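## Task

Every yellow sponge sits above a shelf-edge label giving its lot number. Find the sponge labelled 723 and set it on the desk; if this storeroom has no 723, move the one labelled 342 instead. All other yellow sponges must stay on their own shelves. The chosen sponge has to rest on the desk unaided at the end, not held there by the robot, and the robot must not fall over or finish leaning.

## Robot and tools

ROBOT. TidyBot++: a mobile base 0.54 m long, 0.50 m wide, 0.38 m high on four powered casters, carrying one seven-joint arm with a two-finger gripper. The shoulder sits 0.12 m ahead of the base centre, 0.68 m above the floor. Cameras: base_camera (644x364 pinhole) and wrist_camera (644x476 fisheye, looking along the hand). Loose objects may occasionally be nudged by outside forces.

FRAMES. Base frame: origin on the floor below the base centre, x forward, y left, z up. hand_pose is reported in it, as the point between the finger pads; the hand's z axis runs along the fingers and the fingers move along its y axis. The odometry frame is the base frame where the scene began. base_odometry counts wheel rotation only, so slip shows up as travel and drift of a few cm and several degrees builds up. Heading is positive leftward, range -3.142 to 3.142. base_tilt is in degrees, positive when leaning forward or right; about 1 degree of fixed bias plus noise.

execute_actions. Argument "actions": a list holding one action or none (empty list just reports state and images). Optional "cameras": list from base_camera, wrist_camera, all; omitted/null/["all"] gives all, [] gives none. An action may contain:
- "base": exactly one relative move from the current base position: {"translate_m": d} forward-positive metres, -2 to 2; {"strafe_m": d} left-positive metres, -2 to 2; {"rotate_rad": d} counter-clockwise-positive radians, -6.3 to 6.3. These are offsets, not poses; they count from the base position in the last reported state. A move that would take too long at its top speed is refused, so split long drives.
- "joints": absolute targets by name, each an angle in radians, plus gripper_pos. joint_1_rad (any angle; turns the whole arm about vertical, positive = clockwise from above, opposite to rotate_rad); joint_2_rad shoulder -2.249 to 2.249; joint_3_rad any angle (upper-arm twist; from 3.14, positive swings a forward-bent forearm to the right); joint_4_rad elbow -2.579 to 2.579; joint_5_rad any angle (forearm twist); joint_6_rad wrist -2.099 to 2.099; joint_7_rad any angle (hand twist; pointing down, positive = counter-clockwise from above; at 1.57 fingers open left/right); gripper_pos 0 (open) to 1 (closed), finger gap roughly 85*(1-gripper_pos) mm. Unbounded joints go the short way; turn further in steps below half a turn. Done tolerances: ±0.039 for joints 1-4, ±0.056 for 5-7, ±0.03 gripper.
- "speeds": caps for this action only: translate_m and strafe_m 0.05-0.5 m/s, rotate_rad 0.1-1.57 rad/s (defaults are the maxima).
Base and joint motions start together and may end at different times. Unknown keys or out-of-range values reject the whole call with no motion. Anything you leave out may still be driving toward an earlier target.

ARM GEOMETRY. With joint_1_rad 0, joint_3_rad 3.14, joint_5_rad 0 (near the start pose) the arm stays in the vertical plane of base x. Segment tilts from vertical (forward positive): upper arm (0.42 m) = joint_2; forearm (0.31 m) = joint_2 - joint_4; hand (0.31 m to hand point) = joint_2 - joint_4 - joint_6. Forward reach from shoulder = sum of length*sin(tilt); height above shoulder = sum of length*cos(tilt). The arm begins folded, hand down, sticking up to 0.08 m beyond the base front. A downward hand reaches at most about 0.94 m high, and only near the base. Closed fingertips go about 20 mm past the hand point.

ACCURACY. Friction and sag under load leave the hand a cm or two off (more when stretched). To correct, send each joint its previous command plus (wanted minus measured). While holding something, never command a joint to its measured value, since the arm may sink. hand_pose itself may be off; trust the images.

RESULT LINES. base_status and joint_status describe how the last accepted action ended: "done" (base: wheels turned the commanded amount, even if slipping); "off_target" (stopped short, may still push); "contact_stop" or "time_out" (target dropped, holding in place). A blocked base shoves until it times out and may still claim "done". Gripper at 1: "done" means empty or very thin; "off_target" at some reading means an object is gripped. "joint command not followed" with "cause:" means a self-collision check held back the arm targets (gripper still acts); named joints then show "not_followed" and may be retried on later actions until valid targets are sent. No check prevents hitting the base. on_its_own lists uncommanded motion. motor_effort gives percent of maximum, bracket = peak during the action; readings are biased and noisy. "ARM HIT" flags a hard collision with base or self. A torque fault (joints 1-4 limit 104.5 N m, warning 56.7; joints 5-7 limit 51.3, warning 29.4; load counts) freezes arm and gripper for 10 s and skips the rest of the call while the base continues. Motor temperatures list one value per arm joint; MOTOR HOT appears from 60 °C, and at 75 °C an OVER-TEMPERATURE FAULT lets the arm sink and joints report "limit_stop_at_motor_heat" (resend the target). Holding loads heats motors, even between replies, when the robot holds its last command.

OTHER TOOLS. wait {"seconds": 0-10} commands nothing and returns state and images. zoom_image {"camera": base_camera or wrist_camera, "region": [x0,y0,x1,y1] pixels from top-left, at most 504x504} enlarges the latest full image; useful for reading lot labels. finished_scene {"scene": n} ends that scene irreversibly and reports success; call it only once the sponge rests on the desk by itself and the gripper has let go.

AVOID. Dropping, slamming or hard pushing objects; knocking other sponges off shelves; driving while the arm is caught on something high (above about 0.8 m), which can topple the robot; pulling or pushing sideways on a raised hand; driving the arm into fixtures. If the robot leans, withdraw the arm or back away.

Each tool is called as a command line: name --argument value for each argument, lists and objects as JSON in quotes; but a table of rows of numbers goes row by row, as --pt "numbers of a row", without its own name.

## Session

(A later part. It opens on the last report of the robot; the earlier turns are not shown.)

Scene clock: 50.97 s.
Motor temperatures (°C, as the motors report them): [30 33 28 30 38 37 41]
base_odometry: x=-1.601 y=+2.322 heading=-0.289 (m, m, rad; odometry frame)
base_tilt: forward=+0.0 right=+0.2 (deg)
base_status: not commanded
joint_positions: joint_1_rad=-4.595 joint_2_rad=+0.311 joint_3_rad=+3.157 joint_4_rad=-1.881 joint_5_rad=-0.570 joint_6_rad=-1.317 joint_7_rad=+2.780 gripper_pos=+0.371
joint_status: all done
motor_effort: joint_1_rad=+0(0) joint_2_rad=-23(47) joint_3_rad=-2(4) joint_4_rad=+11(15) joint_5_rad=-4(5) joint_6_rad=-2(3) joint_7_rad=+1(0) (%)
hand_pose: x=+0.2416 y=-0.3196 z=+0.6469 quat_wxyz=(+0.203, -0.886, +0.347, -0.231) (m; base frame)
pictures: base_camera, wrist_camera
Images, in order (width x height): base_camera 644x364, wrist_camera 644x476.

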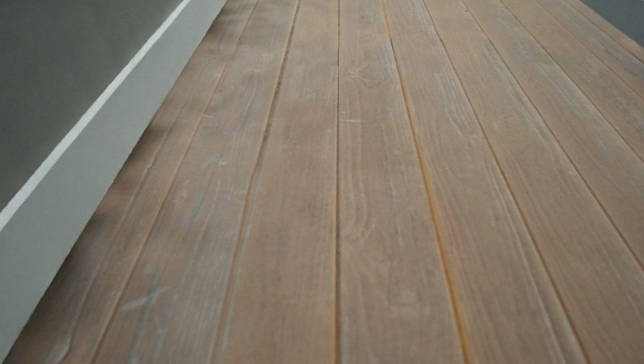

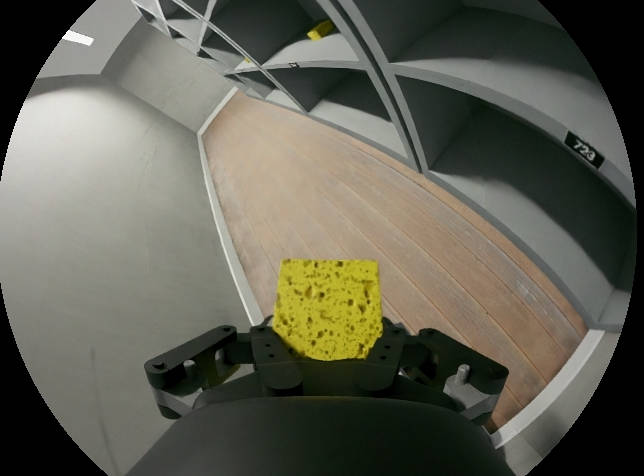

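execute_actions --actions '[{"base":{"translate_m":2.0},"joints":{"joint_1_rad":1.55,"joint_2_rad":-0.25,"joint_4_rad":-1.8,"joint_5_rad":0.03,"joint_6_rad":-0.95,"joint_7_rad":1.54}}]'

execute_actions --actions '[{"base":{"translate_m":1.93}}]'

Scene clock: 61.60 s.
Motor temperatures (°C, as the motors report them): [30 33 28 30 38 37 41]
base_odometry: x=+0.316 y=+1.752 heading=-0.289 (m, m, rad; odometry frame)
base_tilt: forward=+0.1 right=+0.2 (deg)
base_status: done
joint_positions: joint_1_rad=-4.711 joint_2_rad=-0.247 joint_3_rad=+3.157 joint_4_rad=-1.820 joint_5_rad=-0.002 joint_6_rad=-0.971 joint_7_rad=+1.575 gripper_pos=+0.372
joint_status: all done
motor_effort: joint_1_rad=+0(2) joint_2_rad=-10(25) joint_3_rad=-1(3) joint_4_rad=+18(18) joint_5_rad=+0(5) joint_6_rad=+6(6) joint_7_rad=+1(0) (%)
hand_pose: x=+0.1139 y=-0.3868 z=+0.8321 quat_wxyz=(-0.209, -0.671, +0.681, -0.208) (m; base frame)
pictures: base_camera, wrist_camera
Images, in order (width x height): base_camera 644x364, wrist_camera 644x476.

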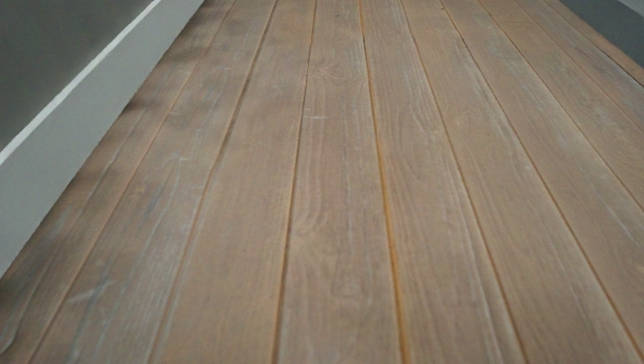

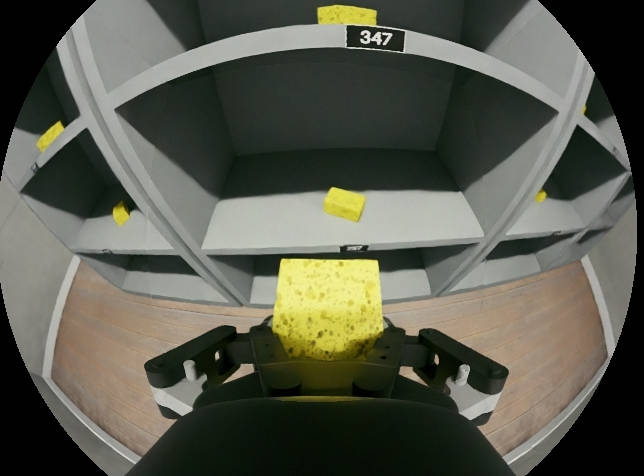

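Scene clock: 66.80 s.
Motor temperatures (°C, as the motors report them): [30 33 28 30 38 37 41]
base_odometry: x=+2.166 y=+1.202 heading=-0.289 (m, m, rad; odometry frame)
base_tilt: forward=+0.0 right=+0.2 (deg)
base_status: done
joint_positions: joint_1_rad=-4.713 joint_2_rad=-0.247 joint_3_rad=+3.157 joint_4_rad=-1.820 joint_5_rad=+0.000 joint_6_rad=-0.971 joint_7_rad=+1.575 gripper_pos=+0.372
joint_status: not commanded
motor_effort: joint_1_rad=+0(1) joint_2_rad=-11(11) joint_3_rad=-1(1) joint_4_rad=+18(18) joint_5_rad=+0(1) joint_6_rad=+5(5) joint_7_rad=+0(0) (%)
hand_pose: x=+0.1140 y=-0.3868 z=+0.8321 quat_wxyz=(-0.209, -0.671, +0.680, -0.208) (m; base frame)
pictures: base_camera, wrist_camera
Images, in order (width x height): base_camera 644x364, wrist_camera 644x476.

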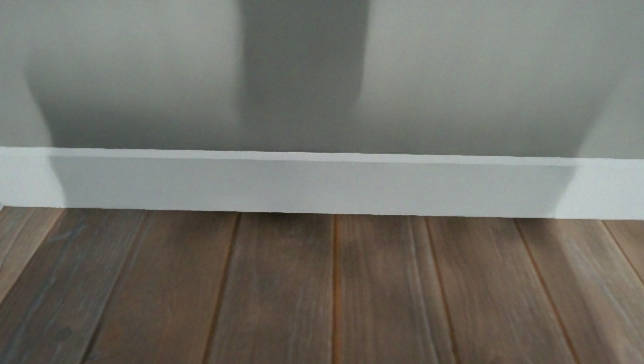

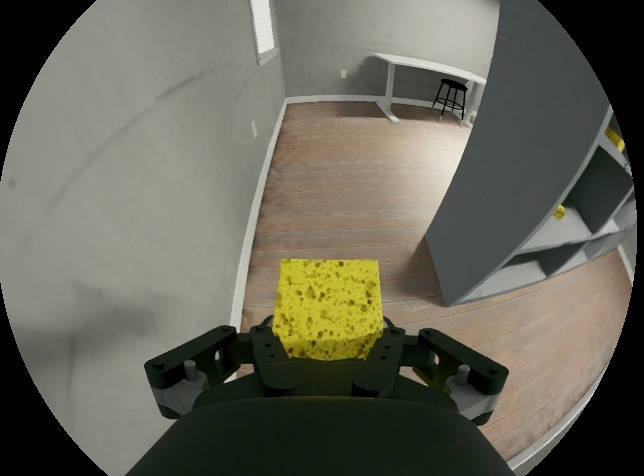

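execute_actions --actions '[{"base":{"strafe_m":-2.0}}]'

execute_actions --actions '[{"base":{"translate_m":-0.9}}]'

Scene clock: 72.23 s.
Motor temperatures (°C, as the motors report them): [30 33 28 31 38 37 41]
base_odometry: x=+1.597 y=-0.716 heading=-0.289 (m, m, rad; odometry frame)
base_tilt: forward=+0.0 right=+0.2 (deg)
base_status: done
joint_positions: joint_1_rad=-4.713 joint_2_rad=-0.248 joint_3_rad=+3.157 joint_4_rad=-1.819 joint_5_rad=+0.000 joint_6_rad=-0.968 joint_7_rad=+1.575 gripper_pos=+0.372
joint_status: not commanded
motor_effort: joint_1_rad=+0(0) joint_2_rad=-11(13) joint_3_rad=-1(0) joint_4_rad=+18(18) joint_5_rad=+0(1) joint_6_rad=+6(6) joint_7_rad=+0(1) (%)
hand_pose: x=+0.1139 y=-0.3877 z=+0.8332 quat_wxyz=(-0.210, -0.671, +0.680, -0.209) (m; base frame)
pictures: base_camera, wrist_camera
Images, in order (width x height): base_camera 644x364, wrist_camera 644x476.

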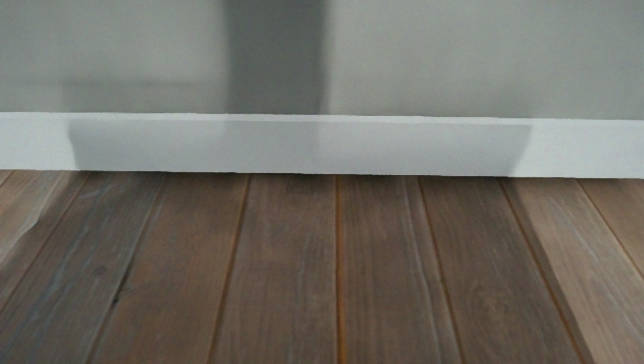

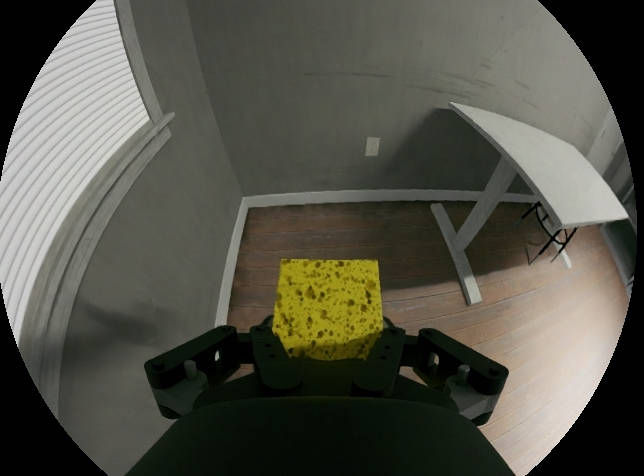

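Scene clock: 75.40 s.
Motor temperatures (°C, as the motors report them): [30 33 28 31 38 37 41]
base_odometry: x=+0.734 y=-0.460 heading=-0.289 (m, m, rad; odometry frame)
base_tilt: forward=+0.0 right=+0.2 (deg)
base_status: done
joint_positions: joint_1_rad=-4.713 joint_2_rad=-0.248 joint_3_rad=+3.157 joint_4_rad=-1.818 joint_5_rad=+0.000 joint_6_rad=-0.968 joint_7_rad=+1.575 gripper_pos=+0.372
joint_status: not commanded
motor_effort: joint_1_rad=+0(0) joint_2_rad=-11(11) joint_3_rad=+0(1) joint_4_rad=+18(18) joint_5_rad=+0(1) joint_6_rad=+6(6) joint_7_rad=+0(0) (%)
hand_pose: x=+0.1141 y=-0.3879 z=+0.8333 quat_wxyz=(-0.211, -0.671, +0.679, -0.209) (m; base frame)
pictures: base_camera, wrist_camera
Images, in order (width x height): base_camera 644x364, wrist_camera 644x476.

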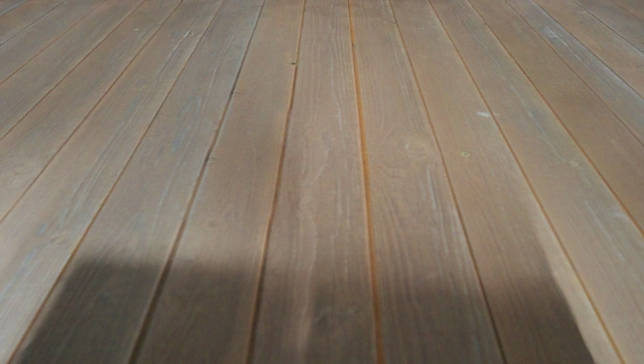

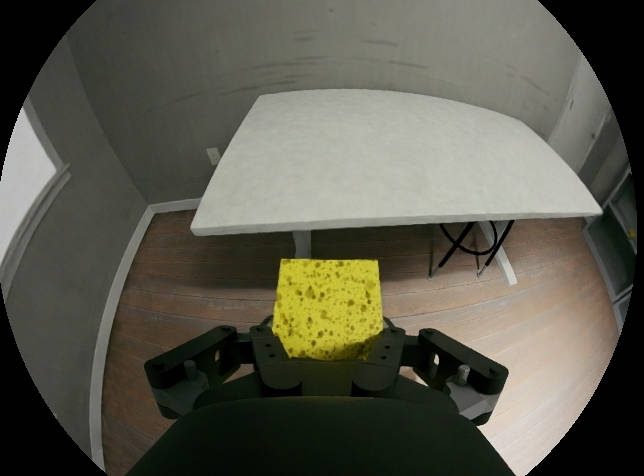

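execute_actions --actions '[{"joints":{"joint_2_rad":0.62,"joint_4_rad":-0.94}}]' --cameras '["wrist_camera"]'

Scene clock: 77.60 s.
Motor temperatures (°C, as the motors report them): [30 33 28 31 38 37 41]
base_odometry: x=+0.734 y=-0.460 heading=-0.289 (m, m, rad; odometry frame)
base_tilt: forward=+0.0 right=+0.2 (deg)
base_status: not commanded
joint_positions: joint_1_rad=-4.713 joint_2_rad=+0.620 joint_3_rad=+3.157 joint_4_rad=-0.963 joint_5_rad=+0.000 joint_6_rad=-0.968 joint_7_rad=+1.575 gripper_pos=+0.372
joint_status: all done
motor_effort: joint_1_rad=+0(0) joint_2_rad=-41(44) joint_3_rad=-1(1) joint_4_rad=+18(19) joint_5_rad=+0(0) joint_6_rad=+5(6) joint_7_rad=+0(0) (%)
hand_pose: x=+0.1122 y=-0.7321 z=+0.7616 quat_wxyz=(-0.210, -0.675, +0.678, -0.201) (m; base frame)
pictures: wrist_camera
Images, in order (width x height): wrist_camera 644x476.

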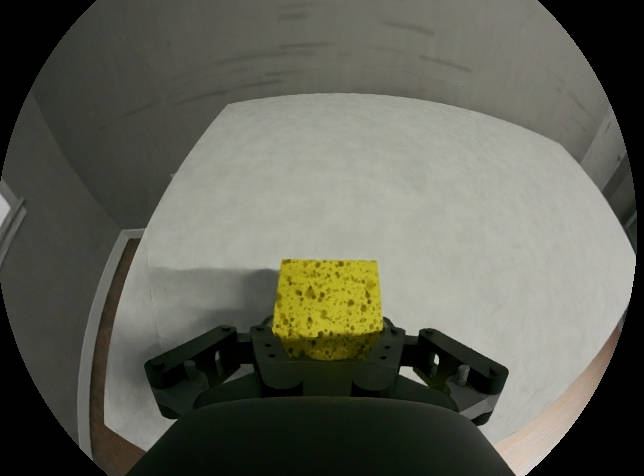

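execute_actions --actions '[{"joints":{"joint_2_rad":0.66}}]' --cameras '["wrist_camera"]'

Scene clock: 78.50 s.
Motor temperatures (°C, as the motors report them): [30 33 28 31 38 37 41]
base_odometry: x=+0.734 y=-0.460 heading=-0.289 (m, m, rad; odometry frame)
base_tilt: forward=+0.1 right=+0.3 (deg)
base_status: not commanded
joint_positions: joint_1_rad=-4.713 joint_2_rad=+0.654 joint_3_rad=+3.157 joint_4_rad=-0.960 joint_5_rad=+0.000 joint_6_rad=-0.968 joint_7_rad=+1.575 gripper_pos=+0.372
joint_status: all done
motor_effort: joint_1_rad=+0(0) joint_2_rad=-42(44) joint_3_rad=-1(1) joint_4_rad=+18(18) joint_5_rad=+0(0) joint_6_rad=+5(6) joint_7_rad=-1(0) (%)
hand_pose: x=+0.1122 y=-0.7355 z=+0.7382 quat_wxyz=(-0.200, -0.678, +0.681, -0.190) (m; base frame)
pictures: wrist_camera
Images, in order (width x height): wrist_camera 644x476.

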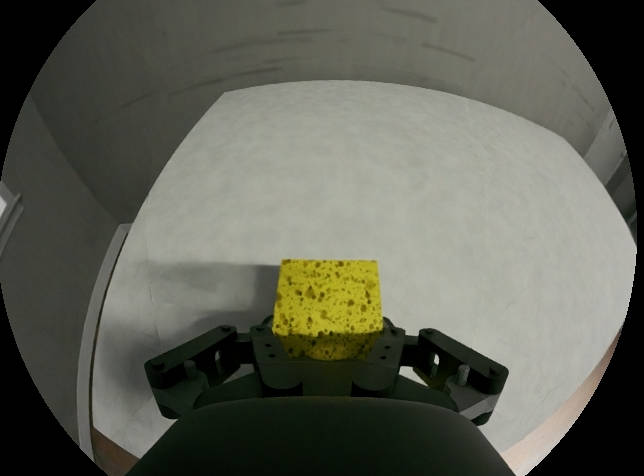

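No contact yet.

execute_actions --actions '[{"joints":{"joint_2_rad":0.70}}]' --cameras '["wrist_camera"]'

Scene clock: 79.20 s.
Motor temperatures (°C, as the motors report them): [30 33 28 31 38 37 41]
base_odometry: x=+0.734 y=-0.460 heading=-0.289 (m, m, rad; odometry frame)
base_tilt: forward=+0.0 right=+0.2 (deg)
base_status: not commanded
joint_positions: joint_1_rad=-4.713 joint_2_rad=+0.663 joint_3_rad=+3.157 joint_4_rad=-0.951 joint_5_rad=+0.000 joint_6_rad=-0.968 joint_7_rad=+1.575 gripper_pos=+0.372
joint_status: all done
motor_effort: joint_1_rad=+1(0) joint_2_rad=-38(42) joint_3_rad=-1(1) joint_4_rad=+16(18) joint_5_rad=+1(0) joint_6_rad=+5(6) joint_7_rad=+1(0) (%)
hand_pose: x=+0.1122 y=-0.7384 z=+0.7358 quat_wxyz=(-0.200, -0.678, +0.681, -0.190) (m; base frame)
pictures: wrist_camera
Images, in order (width x height): wrist_camera 644x476.

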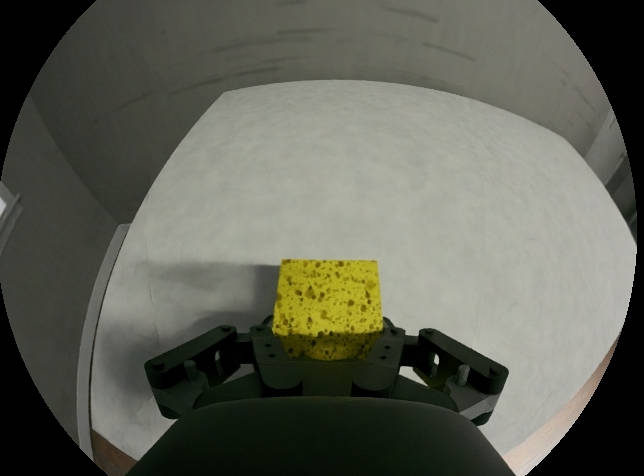

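execute_actions --actions '[{"joints":{"joint_2_rad":0.665,"gripper_pos":0}}]' --cameras '[]'

execute_actions --actions '[{"joints":{"joint_2_rad":0.5}}]' --cameras '["wrist_camera"]'

Scene clock: 80.37 s.
Motor temperatures (°C, as the motors report them): [30 33 28 31 38 37 41]
base_odometry: x=+0.734 y=-0.460 heading=-0.289 (m, m, rad; odometry frame)
base_tilt: forward=+0.0 right=+0.2 (deg)
base_status: not commanded
joint_positions: joint_1_rad=-4.713 joint_2_rad=+0.662 joint_3_rad=+3.157 joint_4_rad=-0.951 joint_5_rad=+0.000 joint_6_rad=-0.968 joint_7_rad=+1.575 gripper_pos=+0.000
joint_status: all done
motor_effort: joint_1_rad=+0(1) joint_2_rad=-43(43) joint_3_rad=-1(1) joint_4_rad=+18(18) joint_5_rad=+0(0) joint_6_rad=+5(6) joint_7_rad=+0(0) (%)
hand_pose: x=+0.1122 y=-0.7383 z=+0.7364 quat_wxyz=(-0.200, -0.678, +0.681, -0.190) (m; base frame)
pictures: none
No camera images: the call's "cameras" was empty. Leave "cameras" out to get every camera's image.

Scene clock: 81.83 s.
Motor temperatures (°C, as the motors report them): [30 33 28 31 38 37 41]
base_odometry: x=+0.734 y=-0.460 heading=-0.289 (m, m, rad; odometry frame)
base_tilt: forward=+0.0 right=+0.2 (deg)
base_status: not commanded
joint_positions: joint_1_rad=-4.713 joint_2_rad=+0.495 joint_3_rad=+3.157 joint_4_rad=-0.948 joint_5_rad=+0.000 joint_6_rad=-0.968 joint_7_rad=+1.575 gripper_pos=+0.000
joint_status: all done
motor_effort: joint_1_rad=+0(0) joint_2_rad=-38(45) joint_3_rad=-1(2) joint_4_rad=+18(19) joint_5_rad=+0(0) joint_6_rad=+6(7) joint_7_rad=+1(0) (%)
hand_pose: x=+0.1122 y=-0.7194 z=+0.8602 quat_wxyz=(-0.257, -0.658, +0.663, -0.248) (m; base frame)
pictures: wrist_camera
Images, in order (width x height): wrist_camera 644x476.

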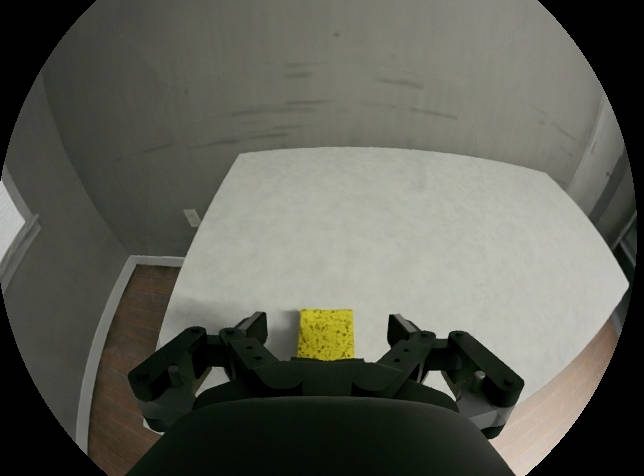

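finished_scene --scene 1

The scene is finished: the task was done.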